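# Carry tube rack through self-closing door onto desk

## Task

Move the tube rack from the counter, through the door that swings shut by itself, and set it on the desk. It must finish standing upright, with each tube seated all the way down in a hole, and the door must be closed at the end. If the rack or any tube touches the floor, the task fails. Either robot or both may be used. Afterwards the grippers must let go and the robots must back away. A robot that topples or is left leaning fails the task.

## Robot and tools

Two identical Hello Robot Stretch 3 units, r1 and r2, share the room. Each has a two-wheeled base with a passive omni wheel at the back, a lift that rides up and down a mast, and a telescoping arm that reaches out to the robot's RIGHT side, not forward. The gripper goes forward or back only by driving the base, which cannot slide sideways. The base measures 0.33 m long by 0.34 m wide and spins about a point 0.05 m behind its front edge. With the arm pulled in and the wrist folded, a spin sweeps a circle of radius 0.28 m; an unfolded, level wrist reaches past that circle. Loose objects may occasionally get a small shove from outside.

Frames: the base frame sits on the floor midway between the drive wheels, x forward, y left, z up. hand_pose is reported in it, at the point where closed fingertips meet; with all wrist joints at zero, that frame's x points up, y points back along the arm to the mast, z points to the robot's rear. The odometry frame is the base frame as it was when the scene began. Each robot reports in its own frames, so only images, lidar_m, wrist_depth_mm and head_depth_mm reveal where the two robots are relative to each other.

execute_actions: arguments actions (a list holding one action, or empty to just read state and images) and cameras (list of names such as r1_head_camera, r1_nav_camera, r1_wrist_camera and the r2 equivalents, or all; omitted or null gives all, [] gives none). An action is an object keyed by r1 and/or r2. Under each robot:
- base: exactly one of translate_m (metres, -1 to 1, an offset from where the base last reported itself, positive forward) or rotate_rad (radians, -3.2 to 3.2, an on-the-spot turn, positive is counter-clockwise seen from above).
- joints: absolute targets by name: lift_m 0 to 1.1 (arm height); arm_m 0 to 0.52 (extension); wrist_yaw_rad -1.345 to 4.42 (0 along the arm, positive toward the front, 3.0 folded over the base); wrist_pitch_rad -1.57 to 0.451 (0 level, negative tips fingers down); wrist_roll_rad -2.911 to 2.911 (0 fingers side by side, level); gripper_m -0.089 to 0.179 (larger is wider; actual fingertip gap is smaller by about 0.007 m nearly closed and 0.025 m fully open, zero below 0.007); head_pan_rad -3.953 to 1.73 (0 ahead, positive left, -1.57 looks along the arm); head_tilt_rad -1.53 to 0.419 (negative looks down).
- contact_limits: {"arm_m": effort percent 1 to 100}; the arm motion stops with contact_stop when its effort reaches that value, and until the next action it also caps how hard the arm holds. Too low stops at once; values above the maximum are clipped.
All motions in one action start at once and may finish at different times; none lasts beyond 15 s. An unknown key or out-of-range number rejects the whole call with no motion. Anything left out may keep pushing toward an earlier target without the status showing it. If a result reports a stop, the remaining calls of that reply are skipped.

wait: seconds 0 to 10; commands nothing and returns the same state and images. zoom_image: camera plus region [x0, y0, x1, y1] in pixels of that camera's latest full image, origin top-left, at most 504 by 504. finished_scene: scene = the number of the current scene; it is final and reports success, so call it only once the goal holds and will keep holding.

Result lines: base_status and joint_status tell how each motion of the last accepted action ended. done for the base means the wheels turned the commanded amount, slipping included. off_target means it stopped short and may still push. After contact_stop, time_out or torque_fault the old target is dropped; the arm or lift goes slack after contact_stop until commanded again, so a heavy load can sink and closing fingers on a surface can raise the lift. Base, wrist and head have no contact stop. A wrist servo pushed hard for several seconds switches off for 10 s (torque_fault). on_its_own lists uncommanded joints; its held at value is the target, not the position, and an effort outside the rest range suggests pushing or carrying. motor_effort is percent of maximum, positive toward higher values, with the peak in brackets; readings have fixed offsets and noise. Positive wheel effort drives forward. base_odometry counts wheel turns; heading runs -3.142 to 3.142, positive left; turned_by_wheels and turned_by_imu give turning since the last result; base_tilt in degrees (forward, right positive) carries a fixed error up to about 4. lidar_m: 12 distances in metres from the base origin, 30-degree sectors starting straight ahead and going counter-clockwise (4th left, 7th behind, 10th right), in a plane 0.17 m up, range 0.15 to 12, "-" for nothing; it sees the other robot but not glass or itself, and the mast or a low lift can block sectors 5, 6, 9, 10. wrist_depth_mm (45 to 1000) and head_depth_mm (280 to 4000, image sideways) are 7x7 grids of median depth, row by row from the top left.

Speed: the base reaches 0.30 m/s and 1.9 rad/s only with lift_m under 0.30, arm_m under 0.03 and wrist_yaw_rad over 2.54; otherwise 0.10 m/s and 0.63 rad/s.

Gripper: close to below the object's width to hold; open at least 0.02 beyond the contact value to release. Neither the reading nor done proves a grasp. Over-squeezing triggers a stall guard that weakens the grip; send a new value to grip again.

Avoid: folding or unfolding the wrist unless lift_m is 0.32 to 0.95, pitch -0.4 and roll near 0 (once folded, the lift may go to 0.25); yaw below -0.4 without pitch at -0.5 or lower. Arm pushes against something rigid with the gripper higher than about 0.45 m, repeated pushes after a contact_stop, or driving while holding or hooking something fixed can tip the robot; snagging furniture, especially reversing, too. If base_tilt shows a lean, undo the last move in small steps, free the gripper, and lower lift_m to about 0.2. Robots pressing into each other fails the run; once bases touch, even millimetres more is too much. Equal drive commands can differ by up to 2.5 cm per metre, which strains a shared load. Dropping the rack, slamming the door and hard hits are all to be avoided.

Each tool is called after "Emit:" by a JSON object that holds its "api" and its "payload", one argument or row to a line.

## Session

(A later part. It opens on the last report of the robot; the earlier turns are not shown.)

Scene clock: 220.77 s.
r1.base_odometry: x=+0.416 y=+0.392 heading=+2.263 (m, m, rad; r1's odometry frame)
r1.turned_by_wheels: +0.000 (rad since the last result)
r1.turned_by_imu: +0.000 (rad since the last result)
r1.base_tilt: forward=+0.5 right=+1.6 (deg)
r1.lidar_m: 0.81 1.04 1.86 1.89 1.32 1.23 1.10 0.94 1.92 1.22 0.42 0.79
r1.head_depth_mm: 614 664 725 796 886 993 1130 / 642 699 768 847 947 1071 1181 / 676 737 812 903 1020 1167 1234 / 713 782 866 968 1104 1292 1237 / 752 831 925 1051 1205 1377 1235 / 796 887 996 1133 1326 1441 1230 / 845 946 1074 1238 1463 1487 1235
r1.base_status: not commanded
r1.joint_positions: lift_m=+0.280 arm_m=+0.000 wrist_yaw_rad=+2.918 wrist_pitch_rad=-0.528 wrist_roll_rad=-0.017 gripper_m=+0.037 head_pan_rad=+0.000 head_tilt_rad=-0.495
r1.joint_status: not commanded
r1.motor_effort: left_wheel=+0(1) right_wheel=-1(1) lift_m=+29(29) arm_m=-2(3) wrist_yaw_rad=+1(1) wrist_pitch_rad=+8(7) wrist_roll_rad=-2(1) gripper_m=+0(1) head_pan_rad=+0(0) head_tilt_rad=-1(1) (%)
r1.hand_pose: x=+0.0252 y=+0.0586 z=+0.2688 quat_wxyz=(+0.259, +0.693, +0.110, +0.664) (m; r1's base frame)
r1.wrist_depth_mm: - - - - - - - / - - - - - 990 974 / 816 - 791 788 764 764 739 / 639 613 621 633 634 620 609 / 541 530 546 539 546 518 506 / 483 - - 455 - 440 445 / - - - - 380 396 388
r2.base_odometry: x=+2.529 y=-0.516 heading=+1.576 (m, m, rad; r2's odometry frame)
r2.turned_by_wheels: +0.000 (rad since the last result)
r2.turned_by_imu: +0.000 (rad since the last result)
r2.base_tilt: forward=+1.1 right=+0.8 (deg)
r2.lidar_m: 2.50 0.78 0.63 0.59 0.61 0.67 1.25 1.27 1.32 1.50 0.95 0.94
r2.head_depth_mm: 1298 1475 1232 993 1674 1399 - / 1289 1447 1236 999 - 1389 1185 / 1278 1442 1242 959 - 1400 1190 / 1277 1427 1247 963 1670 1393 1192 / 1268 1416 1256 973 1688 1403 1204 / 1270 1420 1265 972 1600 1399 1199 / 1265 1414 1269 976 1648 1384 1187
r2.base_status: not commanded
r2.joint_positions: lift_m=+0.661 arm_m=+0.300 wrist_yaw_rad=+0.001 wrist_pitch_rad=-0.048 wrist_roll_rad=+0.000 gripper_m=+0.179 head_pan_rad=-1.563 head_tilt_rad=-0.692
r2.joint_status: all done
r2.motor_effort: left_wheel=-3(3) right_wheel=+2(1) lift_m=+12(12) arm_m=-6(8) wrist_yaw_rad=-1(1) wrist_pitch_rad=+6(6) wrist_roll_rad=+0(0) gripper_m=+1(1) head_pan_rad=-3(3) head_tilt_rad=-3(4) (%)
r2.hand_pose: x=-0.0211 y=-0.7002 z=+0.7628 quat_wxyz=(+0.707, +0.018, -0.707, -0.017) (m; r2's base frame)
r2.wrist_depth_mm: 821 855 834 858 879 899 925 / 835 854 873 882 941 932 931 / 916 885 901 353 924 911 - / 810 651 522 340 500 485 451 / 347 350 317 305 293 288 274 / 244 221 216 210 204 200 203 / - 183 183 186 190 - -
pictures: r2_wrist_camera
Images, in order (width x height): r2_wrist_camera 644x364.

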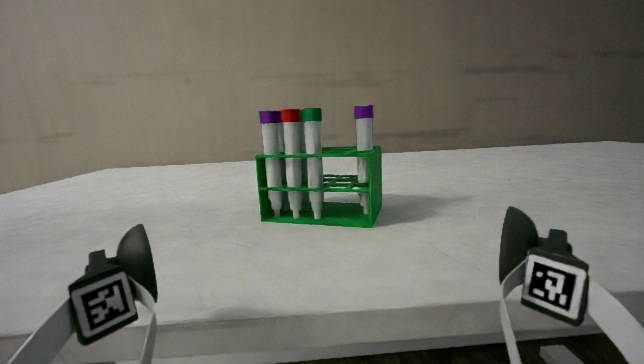

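Emit:
{"api": "execute_actions", "payload": {
  "actions": [
    {"r2":{"base":{"translate_m":-0.045},"joints":{"lift_m":0.82,"gripper_m":0.0}}}
  ],
  "cameras": []
}}

Emit:
{"api": "execute_actions", "payload": {
  "actions": [
    {"r2":{"joints":{"arm_m":0.5}}}
  ],
  "cameras": ["r2_wrist_camera","r2_head_camera"]
}}

Scene clock: 233.63 s.
r1.base_odometry: x=+0.416 y=+0.392 heading=+2.263 (m, m, rad; r1's odometry frame)
r1.turned_by_wheels: +0.000 (rad since the last result)
r1.turned_by_imu: +0.000 (rad since the last result)
r1.base_tilt: forward=+0.6 right=+1.5 (deg)
r1.lidar_m: 0.81 1.05 1.85 1.88 1.31 1.23 1.34 0.98 1.92 1.22 0.42 0.79
r1.head_depth_mm: 614 664 725 795 887 995 1127 / 643 698 768 846 942 1074 1185 / 676 737 814 907 1018 1166 1235 / 712 781 868 971 1105 1281 1234 / 752 830 927 1044 1196 1376 1230 / 797 884 990 1136 1322 1440 1230 / 847 945 1075 1239 1457 1489 1228
r1.base_status: not commanded
r1.joint_positions: lift_m=+0.280 arm_m=+0.000 wrist_yaw_rad=+2.918 wrist_pitch_rad=-0.528 wrist_roll_rad=-0.017 gripper_m=+0.037 head_pan_rad=+0.000 head_tilt_rad=-0.495
r1.joint_status: not commanded
r1.motor_effort: left_wheel=+1(2) right_wheel=-1(1) lift_m=+29(29) arm_m=-3(3) wrist_yaw_rad=+1(0) wrist_pitch_rad=+7(7) wrist_roll_rad=-2(1) gripper_m=+1(0) head_pan_rad=+1(1) head_tilt_rad=-2(2) (%)
r1.hand_pose: x=+0.0252 y=+0.0586 z=+0.2688 quat_wxyz=(+0.259, +0.693, +0.110, +0.664) (m; r1's base frame)
r1.wrist_depth_mm: - - - - - - - / - - - - - - - / 788 - 783 790 784 734 741 / 647 621 639 629 625 613 603 / 530 534 546 542 530 514 526 / 474 - - 449 - 448 442 / - - - - 379 389 386
r2.base_odometry: x=+2.529 y=-0.561 heading=+1.576 (m, m, rad; r2's odometry frame)
r2.turned_by_wheels: +0.000 (rad since the last result)
r2.turned_by_imu: +0.000 (rad since the last result)
r2.base_tilt: forward=+1.2 right=+0.8 (deg)
r2.lidar_m: 2.55 0.75 0.62 0.59 0.60 0.68 1.20 1.23 1.29 1.50 1.14 0.98
r2.head_depth_mm: 1304 1449 1230 995 - - 1174 / 1297 1442 1302 - 1642 1388 1189 / 1287 1445 1314 - 1681 1401 1179 / 1284 1439 1284 965 1679 1394 1193 / 1269 1433 1259 971 1675 1399 1193 / 1272 1424 1270 970 1695 1397 1205 / 1266 1419 1273 979 1559 1378 1206
r2.base_status: done
r2.joint_positions: lift_m=+0.819 arm_m=+0.300 wrist_yaw_rad=+0.001 wrist_pitch_rad=-0.048 wrist_roll_rad=+0.000 gripper_m=+0.000 head_pan_rad=-1.563 head_tilt_rad=-0.692
r2.joint_status: all done
r2.motor_effort: left_wheel=-3(9) right_wheel=+2(4) lift_m=+30(32) arm_m=-5(5) wrist_yaw_rad=-1(1) wrist_pitch_rad=+6(6) wrist_roll_rad=+0(0) gripper_m=-1(82) head_pan_rad=-3(3) head_tilt_rad=-5(5) (%)
r2.hand_pose: x=-0.0211 y=-0.7001 z=+0.9217 quat_wxyz=(+0.707, +0.018, -0.707, -0.017) (m; r2's base frame)
r2.wrist_depth_mm: 831 873 877 854 878 914 944 / 856 889 861 914 902 943 942 / 852 906 902 923 905 932 - / 915 934 937 963 - - - / 902 779 765 851 695 686 641 / 548 535 518 - 492 478 462 / 409 406 375 367 379 372 363
pictures: none
No camera images: the call's "cameras" was empty. Leave "cameras" out to get every camera's image.

Scene clock: 236.33 s.
r1.base_odometry: x=+0.416 y=+0.392 heading=+2.263 (m, m, rad; r1's odometry frame)
r1.turned_by_wheels: +0.000 (rad since the last result)
r1.turned_by_imu: +0.000 (rad since the last result)
r1.base_tilt: forward=+0.6 right=+1.5 (deg)
r1.lidar_m: 0.81 1.04 1.86 1.89 1.32 1.23 1.34 0.98 1.91 1.23 0.42 0.79
r1.head_depth_mm: 615 665 726 797 886 994 1132 / 643 701 765 850 945 1075 1183 / 677 738 813 905 1020 1171 1232 / 711 781 865 971 1098 1277 1238 / 752 830 924 1051 1199 1376 1233 / 796 884 995 1133 1323 1454 1232 / 847 949 1076 1243 1466 1485 1228
r1.base_status: not commanded
r1.joint_positions: lift_m=+0.280 arm_m=+0.000 wrist_yaw_rad=+2.918 wrist_pitch_rad=-0.528 wrist_roll_rad=-0.017 gripper_m=+0.037 head_pan_rad=+0.000 head_tilt_rad=-0.495
r1.joint_status: not commanded
r1.motor_effort: left_wheel=+2(2) right_wheel=-1(1) lift_m=+29(29) arm_m=-2(2) wrist_yaw_rad=+1(1) wrist_pitch_rad=+7(8) wrist_roll_rad=-1(1) gripper_m=+0(1) head_pan_rad=+0(0) head_tilt_rad=-2(0) (%)
r1.hand_pose: x=+0.0252 y=+0.0586 z=+0.2688 quat_wxyz=(+0.259, +0.693, +0.110, +0.664) (m; r1's base frame)
r1.wrist_depth_mm: - - - - - - - / - - - - - 965 998 / 799 - 804 782 751 766 761 / 671 625 635 618 618 618 618 / 535 540 543 532 541 525 522 / 470 - - 451 - 441 437 / - - - - 384 393 390
r2.base_odometry: x=+2.529 y=-0.561 heading=+1.576 (m, m, rad; r2's odometry frame)
r2.turned_by_wheels: +0.000 (rad since the last result)
r2.turned_by_imu: +0.000 (rad since the last result)
r2.base_tilt: forward=+1.3 right=+0.9 (deg)
r2.lidar_m: 2.55 0.75 0.62 0.59 0.60 0.68 1.20 1.23 1.29 1.50 1.14 0.97
r2.head_depth_mm: 1298 1460 1230 990 - - 1181 / 1292 1448 1367 999 1643 1394 1195 / 1283 1444 - 962 1685 1398 1187 / 1282 1426 1248 965 1688 1396 1199 / 1271 1422 1258 968 1693 1407 1207 / 1271 1420 1267 972 1700 1401 1200 / 1266 1412 1274 978 1575 1383 1202
r2.base_status: not commanded
r2.joint_positions: lift_m=+0.819 arm_m=+0.500 wrist_yaw_rad=+0.001 wrist_pitch_rad=-0.048 wrist_roll_rad=+0.000 gripper_m=+0.000 head_pan_rad=-1.563 head_tilt_rad=-0.692
r2.joint_status: all done
r2.motor_effort: left_wheel=-3(3) right_wheel=+2(2) lift_m=+30(30) arm_m=+4(5) wrist_yaw_rad=-1(1) wrist_pitch_rad=+6(6) wrist_roll_rad=+0(1) gripper_m=-2(2) head_pan_rad=-3(3) head_tilt_rad=-4(4) (%)
r2.hand_pose: x=-0.0212 y=-0.8993 z=+0.9217 quat_wxyz=(+0.707, +0.018, -0.707, -0.017) (m; r2's base frame)
r2.wrist_depth_mm: 655 673 674 700 710 714 729 / 687 690 713 722 754 733 744 / 715 716 742 740 745 757 778 / 747 750 734 754 793 811 811 / 760 735 745 779 702 668 643 / 546 531 515 - 493 477 461 / 409 401 396 389 379 371 363
pictures: r2_head_camera (sideways: a quarter turn clockwise sets it upright), r2_wrist_camera
Images, in order (width x height): r2_head_camera 896x504, r2_wrist_camera 644x364.

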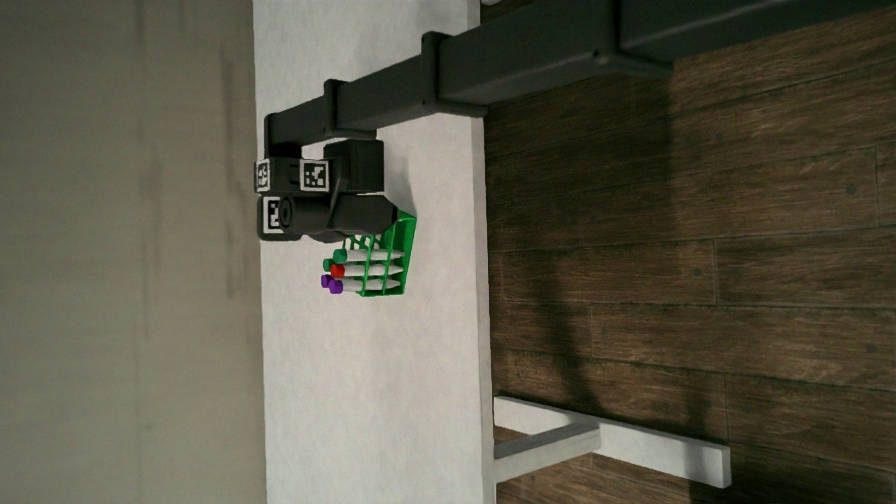

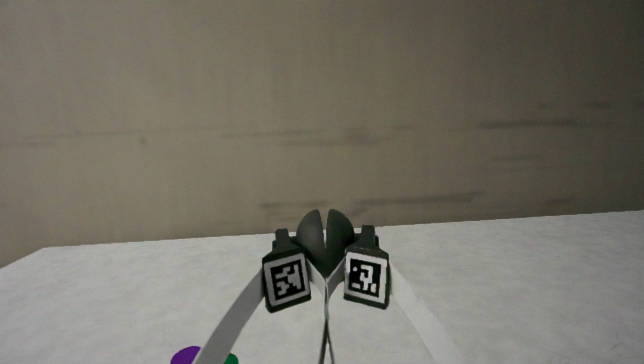

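Emit:
{"api": "execute_actions", "payload": {
  "actions": [
    {"r2":{"joints":{"arm_m":0.45,"lift_m":0.785}}}
  ],
  "cameras": ["r2_wrist_camera"]
}}

Scene clock: 240.77 s.
r1.base_odometry: x=+0.416 y=+0.392 heading=+2.263 (m, m, rad; r1's odometry frame)
r1.turned_by_wheels: +0.000 (rad since the last result)
r1.turned_by_imu: +0.000 (rad since the last result)
r1.base_tilt: forward=+0.6 right=+1.5 (deg)
r1.lidar_m: 0.81 1.05 1.85 1.89 1.32 1.23 1.34 0.98 1.92 1.23 0.42 0.79
r1.head_depth_mm: 613 665 725 796 883 995 1125 / 644 700 766 848 943 1071 1181 / 676 739 812 905 1021 1170 1238 / 711 783 865 969 1100 1277 1239 / 751 830 925 1047 1211 1370 1232 / 799 887 992 1138 1320 1443 1226 / 844 949 1081 1245 1462 1485 1228
r1.base_status: not commanded
r1.joint_positions: lift_m=+0.280 arm_m=+0.000 wrist_yaw_rad=+2.918 wrist_pitch_rad=-0.528 wrist_roll_rad=-0.017 gripper_m=+0.037 head_pan_rad=+0.000 head_tilt_rad=-0.495
r1.joint_status: not commanded
r1.motor_effort: left_wheel=+1(0) right_wheel=-1(1) lift_m=+29(29) arm_m=-2(2) wrist_yaw_rad=+1(1) wrist_pitch_rad=+7(7) wrist_roll_rad=-1(1) gripper_m=+0(0) head_pan_rad=+0(0) head_tilt_rad=-1(1) (%)
r1.hand_pose: x=+0.0252 y=+0.0586 z=+0.2688 quat_wxyz=(+0.259, +0.693, +0.110, +0.664) (m; r1's base frame)
r1.wrist_depth_mm: - - - - - - - / - - - - - 946 944 / 807 - 812 779 781 752 745 / 636 608 621 630 625 622 621 / 534 539 539 549 547 521 510 / 471 - - 448 - 447 440 / - - - - 389 390 387
r2.base_odometry: x=+2.529 y=-0.561 heading=+1.576 (m, m, rad; r2's odometry frame)
r2.turned_by_wheels: +0.000 (rad since the last result)
r2.turned_by_imu: -0.001 (rad since the last result)
r2.base_tilt: forward=+1.2 right=+0.8 (deg)
r2.lidar_m: 2.54 0.75 0.62 0.59 0.60 0.68 1.20 1.23 1.29 1.50 1.13 0.98
r2.head_depth_mm: 1298 1458 1231 991 - - 1162 / 1300 1453 1305 - 1628 1387 1188 / 1291 1446 1381 926 1687 1404 1187 / 1277 1437 1314 967 1683 1410 1192 / 1277 1418 1256 968 1694 1404 1197 / 1271 1421 1264 974 1690 1404 1194 / 1264 1407 1265 976 1582 1379 1204
r2.base_status: not commanded
r2.joint_positions: lift_m=+0.786 arm_m=+0.450 wrist_yaw_rad=+0.001 wrist_pitch_rad=-0.049 wrist_roll_rad=+0.000 gripper_m=+0.000 head_pan_rad=-1.563 head_tilt_rad=-0.692
r2.joint_status: all done
r2.motor_effort: left_wheel=-3(3) right_wheel=+2(2) lift_m=+12(26) arm_m=-5(7) wrist_yaw_rad=-1(1) wrist_pitch_rad=+6(6) wrist_roll_rad=+0(0) gripper_m=-1(2) head_pan_rad=-3(3) head_tilt_rad=-4(4) (%)
r2.hand_pose: x=-0.0212 y=-0.8501 z=+0.8877 quat_wxyz=(+0.707, +0.018, -0.707, -0.017) (m; r2's base frame)
r2.wrist_depth_mm: 705 724 753 732 730 770 780 / 736 742 753 752 791 795 831 / 751 760 774 790 825 821 814 / 774 784 815 817 845 858 853 / 702 697 659 717 628 586 557 / 490 466 234 - 430 417 404 / 360 352 213 244 331 324 317
pictures: r2_wrist_camera
Images, in order (width x height): r2_wrist_camera 644x364.

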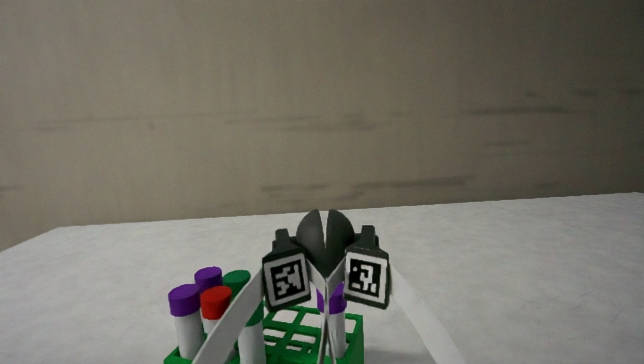

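Emit:
{"api": "execute_actions", "payload": {
  "actions": [
    {"r2":{"base":{"translate_m":-0.006},"joints":{"lift_m":0.755}}}
  ],
  "cameras": ["r2_wrist_camera"]
}}

Scene clock: 244.67 s.
r1.base_odometry: x=+0.416 y=+0.392 heading=+2.263 (m, m, rad; r1's odometry frame)
r1.turned_by_wheels: +0.000 (rad since the last result)
r1.turned_by_imu: +0.000 (rad since the last result)
r1.base_tilt: forward=+0.6 right=+1.5 (deg)
r1.lidar_m: 0.80 1.04 1.85 1.89 1.32 1.23 1.34 0.98 1.92 1.23 0.42 0.79
r1.head_depth_mm: 615 666 724 797 884 992 1128 / 643 699 768 846 947 1074 1182 / 676 741 813 903 1020 1168 1230 / 712 782 867 968 1099 1275 1242 / 754 828 926 1047 1200 1373 1232 / 798 883 995 1132 1317 1448 1229 / 847 945 1076 1239 1462 1479 1226
r1.base_status: not commanded
r1.joint_positions: lift_m=+0.280 arm_m=+0.000 wrist_yaw_rad=+2.918 wrist_pitch_rad=-0.528 wrist_roll_rad=-0.017 gripper_m=+0.037 head_pan_rad=+0.000 head_tilt_rad=-0.495
r1.joint_status: not commanded
r1.motor_effort: left_wheel=+2(1) right_wheel=-1(1) lift_m=+29(29) arm_m=-1(2) wrist_yaw_rad=+2(0) wrist_pitch_rad=+8(7) wrist_roll_rad=-1(1) gripper_m=+0(0) head_pan_rad=+0(1) head_tilt_rad=-1(2) (%)
r1.hand_pose: x=+0.0252 y=+0.0586 z=+0.2688 quat_wxyz=(+0.259, +0.693, +0.110, +0.664) (m; r1's base frame)
r1.wrist_depth_mm: - - - - - - - / - - - - - - 936 / 791 - 786 790 761 750 738 / 643 608 630 631 627 610 607 / 536 535 538 542 542 518 508 / 477 - - 449 - 443 439 / - - - - 384 389 389
r2.base_odometry: x=+2.529 y=-0.567 heading=+1.576 (m, m, rad; r2's odometry frame)
r2.turned_by_wheels: +0.000 (rad since the last result)
r2.turned_by_imu: -0.001 (rad since the last result)
r2.base_tilt: forward=+1.4 right=+0.7 (deg)
r2.lidar_m: 2.55 0.75 0.62 0.59 0.60 0.68 1.19 1.22 1.29 1.50 1.14 0.98
r2.head_depth_mm: 1299 1457 1233 999 1724 - - / 1294 1453 1275 1035 1623 1389 1185 / 1287 1451 1307 903 1676 1390 1196 / 1274 1439 1284 964 1677 1395 1193 / 1274 1428 1253 968 1680 1398 1196 / 1272 1420 1261 974 1691 1402 1202 / 1269 1414 1265 976 1597 1376 1206
r2.base_status: done
r2.joint_positions: lift_m=+0.756 arm_m=+0.450 wrist_yaw_rad=+0.001 wrist_pitch_rad=-0.049 wrist_roll_rad=+0.000 gripper_m=+0.000 head_pan_rad=-1.563 head_tilt_rad=-0.692
r2.joint_status: all done
r2.motor_effort: left_wheel=-3(9) right_wheel=+2(7) lift_m=+12(13) arm_m=-5(5) wrist_yaw_rad=-1(1) wrist_pitch_rad=+6(6) wrist_roll_rad=+1(0) gripper_m=-2(1) head_pan_rad=-3(3) head_tilt_rad=-3(3) (%)
r2.hand_pose: x=-0.0212 y=-0.8501 z=+0.8577 quat_wxyz=(+0.707, +0.018, -0.707, -0.017) (m; r2's base frame)
r2.wrist_depth_mm: 689 731 725 730 782 772 789 / 707 751 748 760 770 800 802 / 742 764 763 789 809 801 841 / 771 782 788 805 808 841 836 / 633 591 569 648 530 504 502 / 423 382 199 - 379 364 359 / 313 294 210 220 291 284 277
pictures: r2_wrist_camera
Images, in order (width x height): r2_wrist_camera 644x364.

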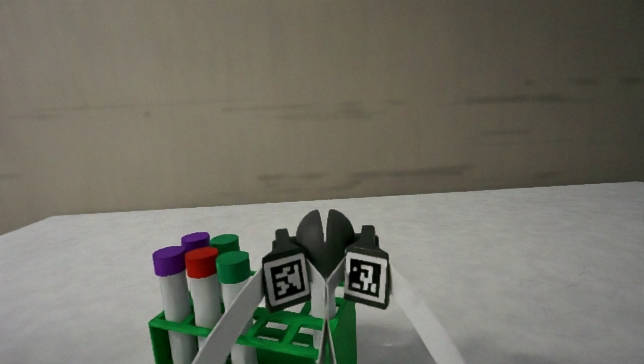

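Emit:
{"api": "execute_actions", "payload": {
  "actions": [
    {"r2":{"joints":{"lift_m":0.73}}}
  ],
  "cameras": ["r2_wrist_camera"]
}}

Scene clock: 247.63 s.
r1.base_odometry: x=+0.416 y=+0.392 heading=+2.263 (m, m, rad; r1's odometry frame)
r1.turned_by_wheels: +0.000 (rad since the last result)
r1.turned_by_imu: +0.000 (rad since the last result)
r1.base_tilt: forward=+0.6 right=+1.6 (deg)
r1.lidar_m: 0.81 1.05 1.85 1.88 1.31 1.23 1.34 0.98 1.92 1.22 0.42 0.79
r1.head_depth_mm: 612 667 725 796 889 994 1127 / 642 699 767 847 947 1072 1182 / 675 739 812 904 1020 1168 1241 / 711 782 864 969 1101 1274 1245 / 752 831 927 1044 1202 1373 1238 / 797 885 995 1132 1319 1437 1231 / 848 946 1077 1240 1465 1492 1228
r1.base_status: not commanded
r1.joint_positions: lift_m=+0.280 arm_m=+0.000 wrist_yaw_rad=+2.918 wrist_pitch_rad=-0.528 wrist_roll_rad=-0.017 gripper_m=+0.037 head_pan_rad=+0.000 head_tilt_rad=-0.495
r1.joint_status: not commanded
r1.motor_effort: left_wheel=+1(1) right_wheel=-1(1) lift_m=+29(29) arm_m=-2(3) wrist_yaw_rad=+0(1) wrist_pitch_rad=+7(7) wrist_roll_rad=-1(1) gripper_m=+1(0) head_pan_rad=+0(0) head_tilt_rad=-1(2) (%)
r1.hand_pose: x=+0.0252 y=+0.0586 z=+0.2688 quat_wxyz=(+0.259, +0.693, +0.110, +0.664) (m; r1's base frame)
r1.wrist_depth_mm: - - - - - - - / - - - - - - - / 802 - 791 786 788 744 743 / 659 618 626 629 626 624 610 / 532 525 542 546 537 511 513 / 467 - - 450 - 448 446 / - - - - 386 390 385
r2.base_odometry: x=+2.529 y=-0.567 heading=+1.576 (m, m, rad; r2's odometry frame)
r2.turned_by_wheels: +0.000 (rad since the last result)
r2.turned_by_imu: +0.000 (rad since the last result)
r2.base_tilt: forward=+1.3 right=+0.7 (deg)
r2.lidar_m: 2.55 0.75 0.62 0.59 0.60 0.68 1.19 1.22 1.29 1.51 1.14 0.98
r2.head_depth_mm: 1306 1459 1234 993 1736 - - / 1300 1446 1235 1018 1608 1390 1186 / 1286 1452 1312 1915 1678 1397 1194 / 1283 1431 1282 969 1689 1387 1200 / 1283 1421 1255 968 1687 1395 1199 / 1271 1429 1265 974 1697 1396 1197 / 1263 1402 1276 979 1610 1376 1203
r2.base_status: not commanded
r2.joint_positions: lift_m=+0.731 arm_m=+0.450 wrist_yaw_rad=+0.001 wrist_pitch_rad=-0.049 wrist_roll_rad=+0.000 gripper_m=+0.000 head_pan_rad=-1.563 head_tilt_rad=-0.692
r2.joint_status: all done
r2.motor_effort: left_wheel=-3(3) right_wheel=+2(2) lift_m=+13(14) arm_m=-5(5) wrist_yaw_rad=-1(1) wrist_pitch_rad=+6(6) wrist_roll_rad=+0(1) gripper_m=-1(1) head_pan_rad=-3(3) head_tilt_rad=-4(3) (%)
r2.hand_pose: x=-0.0212 y=-0.8501 z=+0.8327 quat_wxyz=(+0.707, +0.018, -0.707, -0.017) (m; r2's base frame)
r2.wrist_depth_mm: 708 737 720 724 764 790 785 / 716 740 741 763 779 774 811 / 739 781 761 802 806 816 866 / 760 783 813 805 828 774 711 / 562 486 197 548 473 455 435 / 371 340 199 - 330 321 314 / 277 250 209 226 255 247 244
pictures: r2_wrist_camera
Images, in order (width x height): r2_wrist_camera 644x364.

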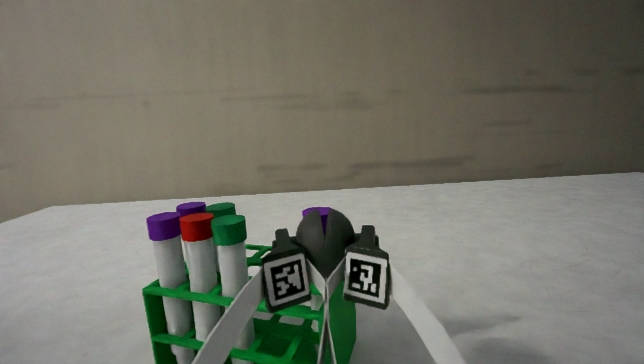

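Emit:
{"api": "execute_actions", "payload": {
  "actions": [
    {"r2":{"joints":{"lift_m":0.81}}}
  ],
  "cameras": []
}}

Emit:
{"api": "execute_actions", "payload": {
  "actions": [
    {"r2":{"joints":{"arm_m":0.49}}}
  ],
  "cameras": []
}}

Emit:
{"api": "execute_actions", "payload": {
  "actions": [
    {"r2":{"joints":{"lift_m":0.762}}}
  ],
  "cameras": ["r2_wrist_camera"]
}}

Scene clock: 253.80 s.
r1.base_odometry: x=+0.416 y=+0.392 heading=+2.263 (m, m, rad; r1's odometry frame)
r1.turned_by_wheels: +0.000 (rad since the last result)
r1.turned_by_imu: +0.000 (rad since the last result)
r1.base_tilt: forward=+0.5 right=+1.5 (deg)
r1.lidar_m: 0.81 1.05 1.85 1.89 1.32 1.23 1.34 0.98 1.92 1.22 0.42 0.79
r1.head_depth_mm: 615 666 726 799 883 992 1131 / 646 700 766 849 946 1077 1182 / 678 739 813 903 1020 1162 1232 / 713 784 865 975 1105 1282 1236 / 751 831 926 1045 1204 1375 1232 / 797 887 994 1132 1318 1447 1227 / 845 948 1074 1240 1458 1487 1228
r1.base_status: not commanded
r1.joint_positions: lift_m=+0.280 arm_m=+0.000 wrist_yaw_rad=+2.918 wrist_pitch_rad=-0.528 wrist_roll_rad=-0.017 gripper_m=+0.037 head_pan_rad=+0.000 head_tilt_rad=-0.495
r1.joint_status: not commanded
r1.motor_effort: left_wheel=+1(2) right_wheel=-1(1) lift_m=+29(29) arm_m=-1(2) wrist_yaw_rad=+2(0) wrist_pitch_rad=+7(7) wrist_roll_rad=-1(2) gripper_m=+0(0) head_pan_rad=+0(0) head_tilt_rad=-2(2) (%)
r1.hand_pose: x=+0.0252 y=+0.0586 z=+0.2688 quat_wxyz=(+0.259, +0.693, +0.110, +0.664) (m; r1's base frame)
r1.wrist_depth_mm: - - - - - - - / - - - - - 995 999 / 810 - 783 764 786 747 768 / 647 605 645 621 618 608 607 / 537 530 539 533 544 522 501 / 472 - - 450 - 447 449 / - - - - 386 395 392
r2.base_odometry: x=+2.529 y=-0.567 heading=+1.576 (m, m, rad; r2's odometry frame)
r2.turned_by_wheels: +0.000 (rad since the last result)
r2.turned_by_imu: -0.001 (rad since the last result)
r2.base_tilt: forward=+1.4 right=+0.9 (deg)
r2.lidar_m: 2.55 0.75 0.62 0.59 0.60 0.68 1.19 1.22 1.29 1.50 1.14 0.98
r2.head_depth_mm: 1300 1453 1224 993 - - 1162 / 1286 1460 1367 959 1626 1393 1183 / 1287 1442 1463 923 1675 1393 1199 / 1276 1440 1316 966 1693 1400 1193 / 1274 1420 1258 966 1708 1398 1203 / 1265 1419 1263 974 1701 1406 1203 / 1267 1413 1267 975 1596 1373 1205
r2.base_status: not commanded
r2.joint_positions: lift_m=+0.809 arm_m=+0.450 wrist_yaw_rad=+0.001 wrist_pitch_rad=-0.049 wrist_roll_rad=+0.000 gripper_m=+0.000 head_pan_rad=-1.563 head_tilt_rad=-0.692
r2.joint_status: all done
r2.motor_effort: left_wheel=-4(4) right_wheel=+2(2) lift_m=+30(30) arm_m=-5(5) wrist_yaw_rad=-1(1) wrist_pitch_rad=+6(6) wrist_roll_rad=+0(0) gripper_m=-1(2) head_pan_rad=-3(3) head_tilt_rad=-4(4) (%)
r2.hand_pose: x=-0.0212 y=-0.8501 z=+0.9116 quat_wxyz=(+0.707, +0.018, -0.706, -0.017) (m; r2's base frame)
r2.wrist_depth_mm: 712 728 718 741 739 792 783 / 728 747 722 759 784 795 821 / 755 763 772 807 799 810 832 / 787 776 789 808 829 866 868 / 794 760 720 803 674 655 620 / 522 517 507 - 464 462 453 / 395 377 218 349 368 358 347
pictures: none
No camera images: the call's "cameras" was empty. Leave "cameras" out to get every camera's image.

Scene clock: 255.17 s.
r1.base_odometry: x=+0.416 y=+0.392 heading=+2.263 (m, m, rad; r1's odometry frame)
r1.turned_by_wheels: +0.000 (rad since the last result)
r1.turned_by_imu: +0.000 (rad since the last result)
r1.base_tilt: forward=+0.5 right=+1.5 (deg)
r1.lidar_m: 0.81 1.04 1.85 1.89 1.31 1.23 1.34 0.98 1.92 1.22 0.42 0.79
r1.head_depth_mm: 615 665 725 800 882 992 1124 / 642 702 767 846 946 1069 1181 / 676 738 811 905 1022 1168 1231 / 712 780 869 969 1104 1278 1237 / 754 826 928 1046 1201 1376 1228 / 797 883 992 1135 1317 1443 1235 / 846 948 1072 1236 1469 1480 1233
r1.base_status: not commanded
r1.joint_positions: lift_m=+0.280 arm_m=+0.000 wrist_yaw_rad=+2.918 wrist_pitch_rad=-0.528 wrist_roll_rad=-0.017 gripper_m=+0.037 head_pan_rad=+0.000 head_tilt_rad=-0.495
r1.joint_status: not commanded
r1.motor_effort: left_wheel=+1(1) right_wheel=-1(1) lift_m=+29(29) arm_m=-3(3) wrist_yaw_rad=+2(2) wrist_pitch_rad=+7(8) wrist_roll_rad=-1(1) gripper_m=+0(0) head_pan_rad=+1(0) head_tilt_rad=-1(1) (%)
r1.hand_pose: x=+0.0252 y=+0.0586 z=+0.2688 quat_wxyz=(+0.259, +0.693, +0.110, +0.664) (m; r1's base frame)
r1.wrist_depth_mm: - - - - - - - / - - - - - 988 997 / 789 - 796 768 761 775 732 / 650 622 635 619 617 613 620 / 535 529 547 547 533 521 517 / 478 - - 457 - 447 446 / - - - - 382 393 390
r2.base_odometry: x=+2.529 y=-0.567 heading=+1.576 (m, m, rad; r2's odometry frame)
r2.turned_by_wheels: +0.000 (rad since the last result)
r2.turned_by_imu: +0.000 (rad since the last result)
r2.base_tilt: forward=+1.1 right=+0.8 (deg)
r2.lidar_m: 2.55 0.75 0.62 0.59 0.60 0.68 1.19 1.22 1.29 1.51 1.14 0.98
r2.head_depth_mm: 1303 1467 1226 991 - - 1167 / 1293 1453 1339 978 1656 1387 1188 / 1287 1445 - 962 1679 1396 1192 / 1283 1428 1257 965 1674 1400 1199 / 1271 1420 1257 967 1692 1395 1198 / 1269 1426 1261 974 1693 1392 1209 / 1265 1412 1279 976 1596 1369 1201
r2.base_status: not commanded
r2.joint_positions: lift_m=+0.809 arm_m=+0.490 wrist_yaw_rad=+0.001 wrist_pitch_rad=-0.049 wrist_roll_rad=+0.000 gripper_m=+0.000 head_pan_rad=-1.563 head_tilt_rad=-0.692
r2.joint_status: all done
r2.motor_effort: left_wheel=-3(4) right_wheel=+2(2) lift_m=+29(30) arm_m=+5(2) wrist_yaw_rad=-1(1) wrist_pitch_rad=+6(6) wrist_roll_rad=+1(1) gripper_m=-2(2) head_pan_rad=-3(3) head_tilt_rad=-4(3) (%)
r2.hand_pose: x=-0.0212 y=-0.8893 z=+0.9116 quat_wxyz=(+0.707, +0.018, -0.706, -0.017) (m; r2's base frame)
r2.wrist_depth_mm: 681 695 683 714 718 740 756 / 714 712 707 730 750 737 744 / 712 722 751 733 787 767 791 / 736 784 767 768 775 794 824 / 737 771 726 775 670 659 620 / 529 514 497 - 466 463 445 / 397 383 358 370 369 360 350
pictures: none
No camera images: the call's "cameras" was empty. Leave "cameras" out to get every camera's image.

Scene clock: 256.43 s.
r1.base_odometry: x=+0.416 y=+0.392 heading=+2.263 (m, m, rad; r1's odometry frame)
r1.turned_by_wheels: +0.000 (rad since the last result)
r1.turned_by_imu: +0.000 (rad since the last result)
r1.base_tilt: forward=+0.6 right=+1.6 (deg)
r1.lidar_m: 0.81 1.04 1.85 1.89 1.31 1.23 1.35 0.98 1.92 1.23 0.42 0.79
r1.head_depth_mm: 613 666 726 798 882 996 1125 / 643 700 767 847 947 1071 1187 / 677 739 812 902 1018 1163 1239 / 711 784 864 969 1104 1279 1238 / 749 830 925 1046 1203 1370 1231 / 795 888 995 1138 1317 1455 1236 / 847 946 1071 1238 1465 1485 1229
r1.base_status: not commanded
r1.joint_positions: lift_m=+0.280 arm_m=+0.000 wrist_yaw_rad=+2.918 wrist_pitch_rad=-0.528 wrist_roll_rad=-0.017 gripper_m=+0.037 head_pan_rad=+0.000 head_tilt_rad=-0.495
r1.joint_status: not commanded
r1.motor_effort: left_wheel=+1(2) right_wheel=-1(1) lift_m=+29(29) arm_m=-3(2) wrist_yaw_rad=+1(1) wrist_pitch_rad=+7(7) wrist_roll_rad=-1(1) gripper_m=+0(0) head_pan_rad=+1(0) head_tilt_rad=-1(2) (%)
r1.hand_pose: x=+0.0252 y=+0.0586 z=+0.2688 quat_wxyz=(+0.259, +0.693, +0.110, +0.664) (m; r1's base frame)
r1.wrist_depth_mm: - - - - - - - / - - - - - 991 999 / 789 - 781 768 763 771 753 / 644 612 649 622 622 612 625 / 541 532 550 542 536 513 521 / 477 - - 449 - 452 441 / - - - - 382 393 391
r2.base_odometry: x=+2.529 y=-0.567 heading=+1.576 (m, m, rad; r2's odometry frame)
r2.turned_by_wheels: +0.000 (rad since the last result)
r2.turned_by_imu: +0.000 (rad since the last result)
r2.base_tilt: forward=+1.3 right=+0.7 (deg)
r2.lidar_m: 2.55 0.75 0.62 0.59 0.60 0.68 1.19 1.22 1.29 1.50 1.14 0.98
r2.head_depth_mm: 1297 1458 1231 992 1734 - - / 1292 1457 1305 - 1636 1389 1190 / 1288 1441 1380 925 1680 1385 1186 / 1284 1430 1317 964 1693 1391 1195 / 1272 1427 1260 967 1675 1403 1198 / 1270 1429 1260 970 1684 1403 1197 / 1270 1424 1265 973 1598 1367 1203
r2.base_status: not commanded
r2.joint_positions: lift_m=+0.763 arm_m=+0.490 wrist_yaw_rad=+0.001 wrist_pitch_rad=-0.049 wrist_roll_rad=+0.000 gripper_m=+0.000 head_pan_rad=-1.563 head_tilt_rad=-0.692
r2.joint_status: all done
r2.motor_effort: left_wheel=-3(3) right_wheel=+2(2) lift_m=+12(26) arm_m=+5(5) wrist_yaw_rad=-1(1) wrist_pitch_rad=+6(7) wrist_roll_rad=+0(0) gripper_m=-3(1) head_pan_rad=-3(3) head_tilt_rad=-4(4) (%)
r2.hand_pose: x=-0.0212 y=-0.8893 z=+0.8647 quat_wxyz=(+0.707, +0.018, -0.706, -0.017) (m; r2's base frame)
r2.wrist_depth_mm: 672 681 691 717 721 717 759 / 699 717 710 728 743 751 762 / 718 716 735 766 758 770 766 / 725 740 759 788 794 796 823 / 648 626 590 679 564 531 516 / 432 373 189 - 394 380 364 / 327 174 183 210 299 292 285
pictures: r2_wrist_camera
Images, in order (width x height): r2_wrist_camera 644x364.

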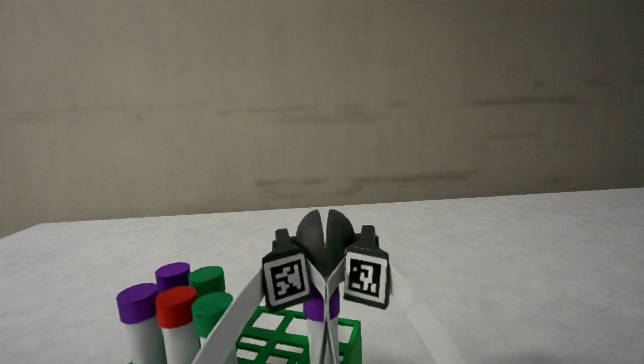

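No contact yet; go lower.

Emit:
{"api": "execute_actions", "payload": {
  "actions": [
    {"r2":{"joints":{"lift_m":0.74}}}
  ],
  "cameras": ["r2_wrist_camera"]
}}

Scene clock: 260.33 s.
r1.base_odometry: x=+0.416 y=+0.392 heading=+2.263 (m, m, rad; r1's odometry frame)
r1.turned_by_wheels: +0.000 (rad since the last result)
r1.turned_by_imu: +0.000 (rad since the last result)
r1.base_tilt: forward=+0.6 right=+1.6 (deg)
r1.lidar_m: 0.81 1.05 1.85 1.89 1.32 1.23 1.34 0.98 1.92 1.23 0.42 0.79
r1.head_depth_mm: 615 666 726 797 886 994 1127 / 643 700 768 846 949 1073 1182 / 678 738 815 904 1020 1169 1235 / 713 783 868 971 1103 1274 1238 / 753 829 929 1045 1201 1379 1234 / 796 884 995 1135 1320 1445 1228 / 847 950 1071 1236 1456 1488 1229
r1.base_status: not commanded
r1.joint_positions: lift_m=+0.280 arm_m=+0.000 wrist_yaw_rad=+2.918 wrist_pitch_rad=-0.528 wrist_roll_rad=-0.017 gripper_m=+0.037 head_pan_rad=+0.000 head_tilt_rad=-0.495
r1.joint_status: not commanded
r1.motor_effort: left_wheel=+2(1) right_wheel=-1(1) lift_m=+29(29) arm_m=-2(2) wrist_yaw_rad=+1(1) wrist_pitch_rad=+8(7) wrist_roll_rad=-2(1) gripper_m=+0(0) head_pan_rad=+0(0) head_tilt_rad=-1(2) (%)
r1.hand_pose: x=+0.0252 y=+0.0586 z=+0.2688 quat_wxyz=(+0.259, +0.693, +0.110, +0.664) (m; r1's base frame)
r1.wrist_depth_mm: - - - - - - - / - - - - - - 982 / 811 - 788 794 769 775 739 / 640 621 627 621 622 610 604 / 538 536 539 539 525 517 518 / 470 - - 453 - 443 439 / - - - - 378 391 382
r2.base_odometry: x=+2.529 y=-0.567 heading=+1.576 (m, m, rad; r2's odometry frame)
r2.turned_by_wheels: +0.000 (rad since the last result)
r2.turned_by_imu: +0.000 (rad since the last result)
r2.base_tilt: forward=+1.3 right=+0.7 (deg)
r2.lidar_m: 2.55 0.75 0.62 0.59 0.60 0.68 1.19 1.22 1.29 1.50 1.14 0.98
r2.head_depth_mm: 1301 1461 1234 997 1725 - - / 1294 1447 1273 993 1626 1390 1187 / 1285 1448 1385 898 1693 1392 1190 / 1278 1445 1319 970 1681 1401 1189 / 1276 1431 1258 967 1696 1400 1196 / 1268 1429 1267 968 1689 1402 1198 / 1266 1424 1265 977 1602 1379 1211
r2.base_status: not commanded
r2.joint_positions: lift_m=+0.741 arm_m=+0.490 wrist_yaw_rad=+0.001 wrist_pitch_rad=+0.014 wrist_roll_rad=+0.000 gripper_m=+0.000 head_pan_rad=-1.563 head_tilt_rad=-0.692
r2.joint_status: all done
r2.motor_effort: left_wheel=-4(3) right_wheel=+2(2) lift_m=+9(13) arm_m=+5(4) wrist_yaw_rad=-1(1) wrist_pitch_rad=-15(16) wrist_roll_rad=+1(0) gripper_m=-2(0) head_pan_rad=-3(3) head_tilt_rad=-3(4) (%)
r2.hand_pose: x=-0.0212 y=-0.8911 z=+0.8589 quat_wxyz=(+0.707, -0.004, -0.707, +0.005) (m; r2's base frame)
r2.wrist_depth_mm: 687 679 685 735 729 755 758 / 714 717 715 745 757 754 768 / 700 733 734 728 753 796 794 / 729 747 770 767 786 786 807 / 742 709 683 782 623 587 569 / 468 189 184 - 403 394 384 / 332 167 186 195 301 300 288
pictures: r2_wrist_camera
Images, in order (width x height): r2_wrist_camera 644x364.

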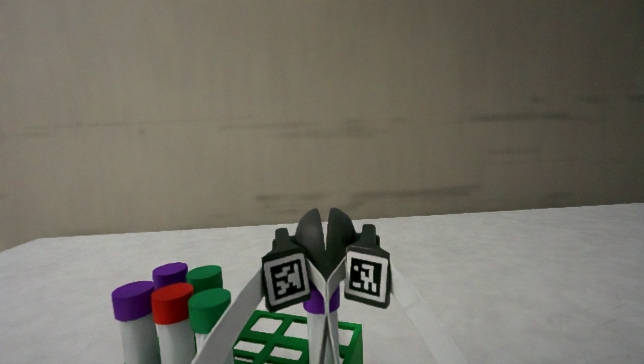

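Pressed. Lift off and inspect.

Emit:
{"api": "execute_actions", "payload": {
  "actions": [
    {"r2":{"joints":{"lift_m":0.8}}}
  ],
  "cameras": []
}}

Emit:
{"api": "execute_actions", "payload": {
  "actions": [
    {"r2":{"joints":{"arm_m":0.28,"gripper_m":0.179}}}
  ],
  "cameras": []
}}

Emit:
{"api": "execute_actions", "payload": {
  "actions": [
    {"r2":{"joints":{"lift_m":0.68,"head_pan_rad":1.57,"head_tilt_rad":-0.2}}}
  ],
  "cameras": ["r2_wrist_camera","r2_nav_camera"]
}}

Emit:
{"api": "zoom_image", "payload": {
  "camera": "r2_wrist_camera",
  "region": [190, 90, 350, 250]
}}

Scene clock: 268.53 s.
r1.base_odometry: x=+0.416 y=+0.392 heading=+2.263 (m, m, rad; r1's odometry frame)
r1.turned_by_wheels: +0.000 (rad since the last result)
r1.turned_by_imu: +0.000 (rad since the last result)
r1.base_tilt: forward=+0.6 right=+1.6 (deg)
r1.lidar_m: 0.81 1.04 1.85 1.89 1.31 1.23 1.34 0.98 1.92 1.22 0.42 0.79
r1.head_depth_mm: 613 666 725 797 886 995 1127 / 643 700 766 846 949 1071 1188 / 676 737 814 909 1022 1170 1239 / 713 781 865 971 1105 1277 1232 / 752 831 925 1047 1205 1370 1237 / 796 884 993 1133 1322 1445 1230 / 846 947 1078 1237 1463 1482 1229
r1.base_status: not commanded
r1.joint_positions: lift_m=+0.280 arm_m=+0.000 wrist_yaw_rad=+2.918 wrist_pitch_rad=-0.528 wrist_roll_rad=-0.017 gripper_m=+0.037 head_pan_rad=+0.000 head_tilt_rad=-0.495
r1.joint_status: not commanded
r1.motor_effort: left_wheel=+1(1) right_wheel=+0(1) lift_m=+29(29) arm_m=-2(2) wrist_yaw_rad=+1(1) wrist_pitch_rad=+7(7) wrist_roll_rad=-1(1) gripper_m=+0(0) head_pan_rad=+0(0) head_tilt_rad=-1(1) (%)
r1.hand_pose: x=+0.0252 y=+0.0586 z=+0.2688 quat_wxyz=(+0.259, +0.693, +0.110, +0.664) (m; r1's base frame)
r1.wrist_depth_mm: - - - - - - - / - - - - - - 966 / 836 - 805 794 773 742 742 / 639 604 631 623 596 610 612 / 542 537 541 533 533 528 515 / 470 - - 450 - 447 441 / - - - - 388 392 388
r2.base_odometry: x=+2.529 y=-0.567 heading=+1.576 (m, m, rad; r2's odometry frame)
r2.turned_by_wheels: +0.000 (rad since the last result)
r2.turned_by_imu: -0.001 (rad since the last result)
r2.base_tilt: forward=+1.2 right=+0.7 (deg)
r2.lidar_m: 2.55 0.75 0.62 0.59 0.60 0.68 1.19 1.22 1.29 1.51 1.14 0.98
r2.head_depth_mm: 1300 1458 1241 989 - - 1168 / 1292 1448 1374 981 1644 1390 1190 / 1287 1444 - 961 1671 1393 1195 / 1280 1444 1248 964 1679 1398 1191 / 1279 1434 1250 971 1693 1403 1196 / 1272 1418 1259 969 1686 1404 1201 / 1260 1415 1262 974 1610 1370 1208
r2.base_status: not commanded
r2.joint_positions: lift_m=+0.799 arm_m=+0.490 wrist_yaw_rad=+0.001 wrist_pitch_rad=-0.047 wrist_roll_rad=+0.000 gripper_m=+0.000 head_pan_rad=-1.563 head_tilt_rad=-0.692
r2.joint_status: all done
r2.motor_effort: left_wheel=-3(3) right_wheel=+2(2) lift_m=+30(29) arm_m=+5(4) wrist_yaw_rad=-1(2) wrist_pitch_rad=+6(15) wrist_roll_rad=+0(0) gripper_m=-2(1) head_pan_rad=-3(3) head_tilt_rad=-4(4) (%)
r2.hand_pose: x=-0.0212 y=-0.8894 z=+0.9020 quat_wxyz=(+0.707, +0.017, -0.707, -0.017) (m; r2's base frame)
r2.wrist_depth_mm: 668 675 697 708 734 714 778 / 700 707 719 716 736 749 757 / 715 737 734 739 784 777 805 / 729 736 761 779 776 815 804 / 741 736 706 763 650 621 591 / 506 502 487 - 455 439 434 / 382 362 243 356 351 343 335
pictures: none
No camera images: the call's "cameras" was empty. Leave "cameras" out to get every camera's image.

Scene clock: 271.33 s.
r1.base_odometry: x=+0.416 y=+0.392 heading=+2.263 (m, m, rad; r1's odometry frame)
r1.turned_by_wheels: +0.000 (rad since the last result)
r1.turned_by_imu: +0.000 (rad since the last result)
r1.base_tilt: forward=+0.5 right=+1.5 (deg)
r1.lidar_m: 0.81 1.04 1.86 1.89 1.32 1.23 1.35 0.98 1.92 1.23 0.42 0.79
r1.head_depth_mm: 614 665 726 799 879 993 1131 / 642 700 767 849 945 1075 1181 / 675 739 813 904 1018 1165 1235 / 712 781 868 970 1106 1279 1231 / 751 831 926 1047 1200 1375 1233 / 796 885 994 1133 1319 1443 1228 / 848 949 1073 1236 1461 1485 1231
r1.base_status: not commanded
r1.joint_positions: lift_m=+0.280 arm_m=+0.000 wrist_yaw_rad=+2.918 wrist_pitch_rad=-0.528 wrist_roll_rad=-0.017 gripper_m=+0.037 head_pan_rad=+0.000 head_tilt_rad=-0.495
r1.joint_status: not commanded
r1.motor_effort: left_wheel=+1(2) right_wheel=-1(1) lift_m=+29(29) arm_m=-1(2) wrist_yaw_rad=+0(1) wrist_pitch_rad=+8(7) wrist_roll_rad=-1(2) gripper_m=+0(0) head_pan_rad=+1(0) head_tilt_rad=-2(2) (%)
r1.hand_pose: x=+0.0252 y=+0.0586 z=+0.2688 quat_wxyz=(+0.259, +0.693, +0.110, +0.664) (m; r1's base frame)
r1.wrist_depth_mm: - - - - - - - / - - - - - 996 - / 813 - 806 760 761 755 763 / 647 619 626 631 630 622 607 / 529 529 547 533 532 522 510 / 471 - - 443 - 450 440 / - - - - 383 392 394
r2.base_odometry: x=+2.529 y=-0.567 heading=+1.576 (m, m, rad; r2's odometry frame)
r2.turned_by_wheels: +0.000 (rad since the last result)
r2.turned_by_imu: +0.000 (rad since the last result)
r2.base_tilt: forward=+1.2 right=+0.8 (deg)
r2.lidar_m: 2.55 0.75 0.62 0.59 0.60 0.68 1.19 1.22 1.29 1.50 1.14 0.98
r2.head_depth_mm: 1295 1456 1229 992 - - 1160 / 1289 1454 1237 - 1619 1395 1190 / 1296 1435 1248 - 1634 1398 1194 / 1278 1434 1249 965 1680 1400 1189 / 1276 1429 1264 968 1702 1404 1195 / 1269 1425 1267 974 1700 1407 1194 / 1261 1415 1268 976 1595 1381 1200
r2.base_status: not commanded
r2.joint_positions: lift_m=+0.799 arm_m=+0.280 wrist_yaw_rad=+0.001 wrist_pitch_rad=-0.049 wrist_roll_rad=+0.000 gripper_m=+0.179 head_pan_rad=-1.563 head_tilt_rad=-0.692
r2.joint_status: all done
r2.motor_effort: left_wheel=-4(4) right_wheel=+2(2) lift_m=+30(29) arm_m=-5(6) wrist_yaw_rad=+0(1) wrist_pitch_rad=+6(6) wrist_roll_rad=+0(0) gripper_m=+0(84) head_pan_rad=-3(3) head_tilt_rad=-3(4) (%)
r2.hand_pose: x=-0.0212 y=-0.6801 z=+0.9017 quat_wxyz=(+0.707, +0.018, -0.707, -0.017) (m; r2's base frame)
r2.wrist_depth_mm: 871 862 865 906 930 943 972 / 849 900 918 939 935 955 - / 932 903 943 924 987 - - / 930 920 965 - - - - / 920 756 647 647 646 634 597 / 529 483 420 387 456 441 448 / 380 360 373 357 349 346 324
pictures: none
No camera images: the call's "cameras" was empty. Leave "cameras" out to get every camera's image.

Scene clock: 273.37 s.
r1.base_odometry: x=+0.416 y=+0.392 heading=+2.263 (m, m, rad; r1's odometry frame)
r1.turned_by_wheels: +0.000 (rad since the last result)
r1.turned_by_imu: +0.000 (rad since the last result)
r1.base_tilt: forward=+0.6 right=+1.6 (deg)
r1.lidar_m: 0.81 1.04 1.86 1.89 1.32 1.23 1.34 0.98 1.92 1.23 0.42 0.79
r1.head_depth_mm: 613 665 725 798 886 994 1130 / 644 700 768 847 943 1073 1180 / 676 737 813 905 1020 1171 1243 / 712 781 865 970 1106 1280 1232 / 753 830 923 1044 1202 1375 1228 / 797 885 994 1134 1320 1441 1233 / 846 945 1074 1240 1466 1482 1232
r1.base_status: not commanded
r1.joint_positions: lift_m=+0.280 arm_m=+0.000 wrist_yaw_rad=+2.918 wrist_pitch_rad=-0.528 wrist_roll_rad=-0.017 gripper_m=+0.037 head_pan_rad=+0.000 head_tilt_rad=-0.495
r1.joint_status: not commanded
r1.motor_effort: left_wheel=+1(1) right_wheel=-1(1) lift_m=+29(29) arm_m=-2(3) wrist_yaw_rad=+0(0) wrist_pitch_rad=+7(7) wrist_roll_rad=-2(1) gripper_m=+1(0) head_pan_rad=+0(0) head_tilt_rad=-2(1) (%)
r1.hand_pose: x=+0.0252 y=+0.0586 z=+0.2688 quat_wxyz=(+0.259, +0.693, +0.110, +0.664) (m; r1's base frame)
r1.wrist_depth_mm: - - - - - - - / - - - - - - 958 / 811 - 805 763 754 774 744 / 637 617 628 639 615 618 613 / 537 533 544 532 534 510 521 / 474 - - 442 - 453 443 / - - - - 384 389 395
r2.base_odometry: x=+2.529 y=-0.567 heading=+1.576 (m, m, rad; r2's odometry frame)
r2.turned_by_wheels: +0.000 (rad since the last result)
r2.turned_by_imu: +0.000 (rad since the last result)
r2.base_tilt: forward=+1.3 right=+0.7 (deg)
r2.lidar_m: 2.55 0.75 0.62 0.59 0.60 0.68 1.19 1.22 1.29 1.50 1.14 0.98
r2.head_depth_mm: 512 529 550 572 596 617 647 / 511 527 547 568 591 615 642 / 510 523 544 564 587 609 637 / 507 519 540 560 582 607 633 / 504 518 537 557 579 603 628 / 502 514 533 553 575 598 625 / 500 513 531 551 571 593 619
r2.base_status: not commanded
r2.joint_positions: lift_m=+0.681 arm_m=+0.280 wrist_yaw_rad=+0.001 wrist_pitch_rad=-0.049 wrist_roll_rad=+0.000 gripper_m=+0.179 head_pan_rad=+1.563 head_tilt_rad=-0.211
r2.joint_status: all done
r2.motor_effort: left_wheel=-3(3) right_wheel=+2(2) lift_m=+13(28) arm_m=-5(5) wrist_yaw_rad=+0(1) wrist_pitch_rad=+6(6) wrist_roll_rad=+1(0) gripper_m=+1(1) head_pan_rad=+3(35) head_tilt_rad=+3(29) (%)
r2.hand_pose: x=-0.0212 y=-0.6801 z=+0.7827 quat_wxyz=(+0.707, +0.018, -0.707, -0.017) (m; r2's base frame)
r2.wrist_depth_mm: 828 857 855 925 912 901 944 / 873 904 871 880 891 959 - / 874 937 921 963 990 - - / 903 766 381 487 600 557 528 / 408 416 362 351 353 336 321 / 289 257 252 249 242 235 240 / 207 208 210 212 212 - -
pictures: r2_nav_camera (sideways: a quarter turn counterclockwise sets it upright), r2_wrist_camera
Images, in order (width x height): r2_nav_camera 672x504, r2_wrist_camera 644x364.

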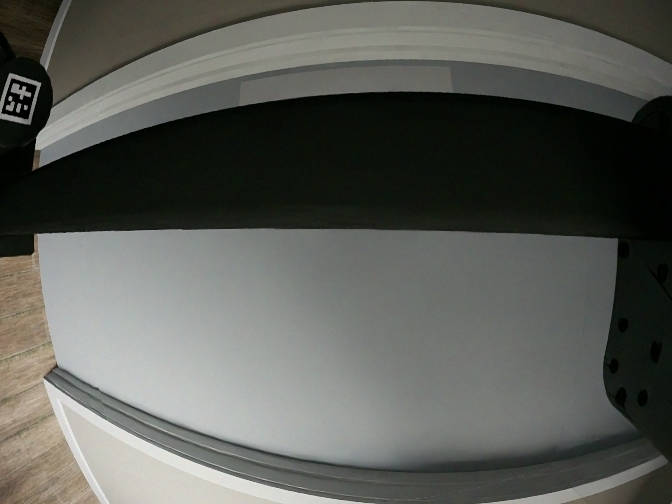

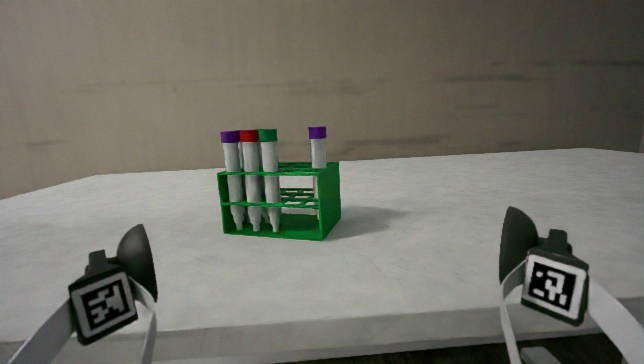

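Region (190, 90, 350, 250) of r2_wrist_camera's 644x364 image, scaled by 3.150.

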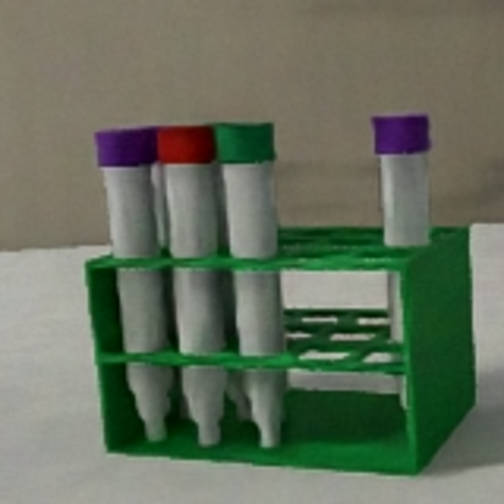

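Emit:
{"api": "execute_actions", "payload": {
  "actions": [
    {"r2":{"joints":{"arm_m":0.0}}}
  ],
  "cameras": []
}}

Emit:
{"api": "finished_scene", "payload": {
  "scene": 2
}}

Scene clock: 279.50 s.
r1.base_odometry: x=+0.416 y=+0.392 heading=+2.263 (m, m, rad; r1's odometry frame)
r1.turned_by_wheels: +0.000 (rad since the last result)
r1.turned_by_imu: +0.001 (rad since the last result)
r1.base_tilt: forward=+0.5 right=+1.6 (deg)
r1.lidar_m: 0.81 1.05 1.86 1.89 1.32 1.23 1.34 0.98 1.92 1.22 0.42 0.79
r1.head_depth_mm: 614 666 722 797 884 996 1128 / 645 699 765 847 944 1074 1183 / 677 739 812 903 1022 1169 1235 / 712 783 867 969 1103 1286 1237 / 751 829 923 1043 1204 1372 1240 / 796 887 996 1132 1322 1446 1236 / 848 949 1075 1235 1468 1489 1227
r1.base_status: not commanded
r1.joint_positions: lift_m=+0.280 arm_m=+0.000 wrist_yaw_rad=+2.918 wrist_pitch_rad=-0.528 wrist_roll_rad=-0.017 gripper_m=+0.037 head_pan_rad=+0.000 head_tilt_rad=-0.495
r1.joint_status: not commanded
r1.motor_effort: left_wheel=+1(1) right_wheel=-1(1) lift_m=+29(29) arm_m=-3(1) wrist_yaw_rad=+1(1) wrist_pitch_rad=+7(7) wrist_roll_rad=-1(1) gripper_m=+1(0) head_pan_rad=+0(0) head_tilt_rad=-2(1) (%)
r1.hand_pose: x=+0.0252 y=+0.0586 z=+0.2688 quat_wxyz=(+0.259, +0.693, +0.110, +0.664) (m; r1's base frame)
r1.wrist_depth_mm: - - - - - - - / - - - - - 991 954 / 802 - 813 774 759 774 757 / 658 622 642 637 629 615 608 / 538 533 538 540 536 516 508 / 474 - - 453 - 446 444 / - - - - 383 388 393
r2.base_odometry: x=+2.529 y=-0.567 heading=+1.576 (m, m, rad; r2's odometry frame)
r2.turned_by_wheels: +0.000 (rad since the last result)
r2.turned_by_imu: -0.001 (rad since the last result)
r2.base_tilt: forward=+1.3 right=+0.8 (deg)
r2.lidar_m: 2.54 0.75 0.62 0.59 0.60 0.68 1.19 1.22 1.29 1.50 1.14 0.98
r2.head_depth_mm: 510 528 550 572 593 619 647 / 509 528 546 567 591 614 642 / 509 525 542 564 586 610 635 / 509 521 539 561 583 606 634 / 504 518 536 557 580 603 626 / 503 515 534 552 574 600 622 / 500 511 530 550 572 595 620
r2.base_status: not commanded
r2.joint_positions: lift_m=+0.681 arm_m=+0.000 wrist_yaw_rad=+0.001 wrist_pitch_rad=-0.049 wrist_roll_rad=+0.000 gripper_m=+0.179 head_pan_rad=+1.563 head_tilt_rad=-0.211
r2.joint_status: all done
r2.motor_effort: left_wheel=-3(3) right_wheel=+2(3) lift_m=+13(12) arm_m=-5(6) wrist_yaw_rad=-1(1) wrist_pitch_rad=+6(6) wrist_roll_rad=+0(0) gripper_m=+1(1) head_pan_rad=+3(3) head_tilt_rad=+5(5) (%)
r2.hand_pose: x=-0.0212 y=-0.4001 z=+0.7827 quat_wxyz=(+0.707, +0.018, -0.707, -0.017) (m; r2's base frame)
r2.wrist_depth_mm: - - - - - - - / - - - - - - - / - - - - - - - / - 759 684 618 621 572 548 / 523 491 - - - - - / - - - - - - - / - - - - - - -
pictures: none
No camera images: the call's "cameras" was empty. Leave "cameras" out to get every camera's image.

The scene is finished: the task was done.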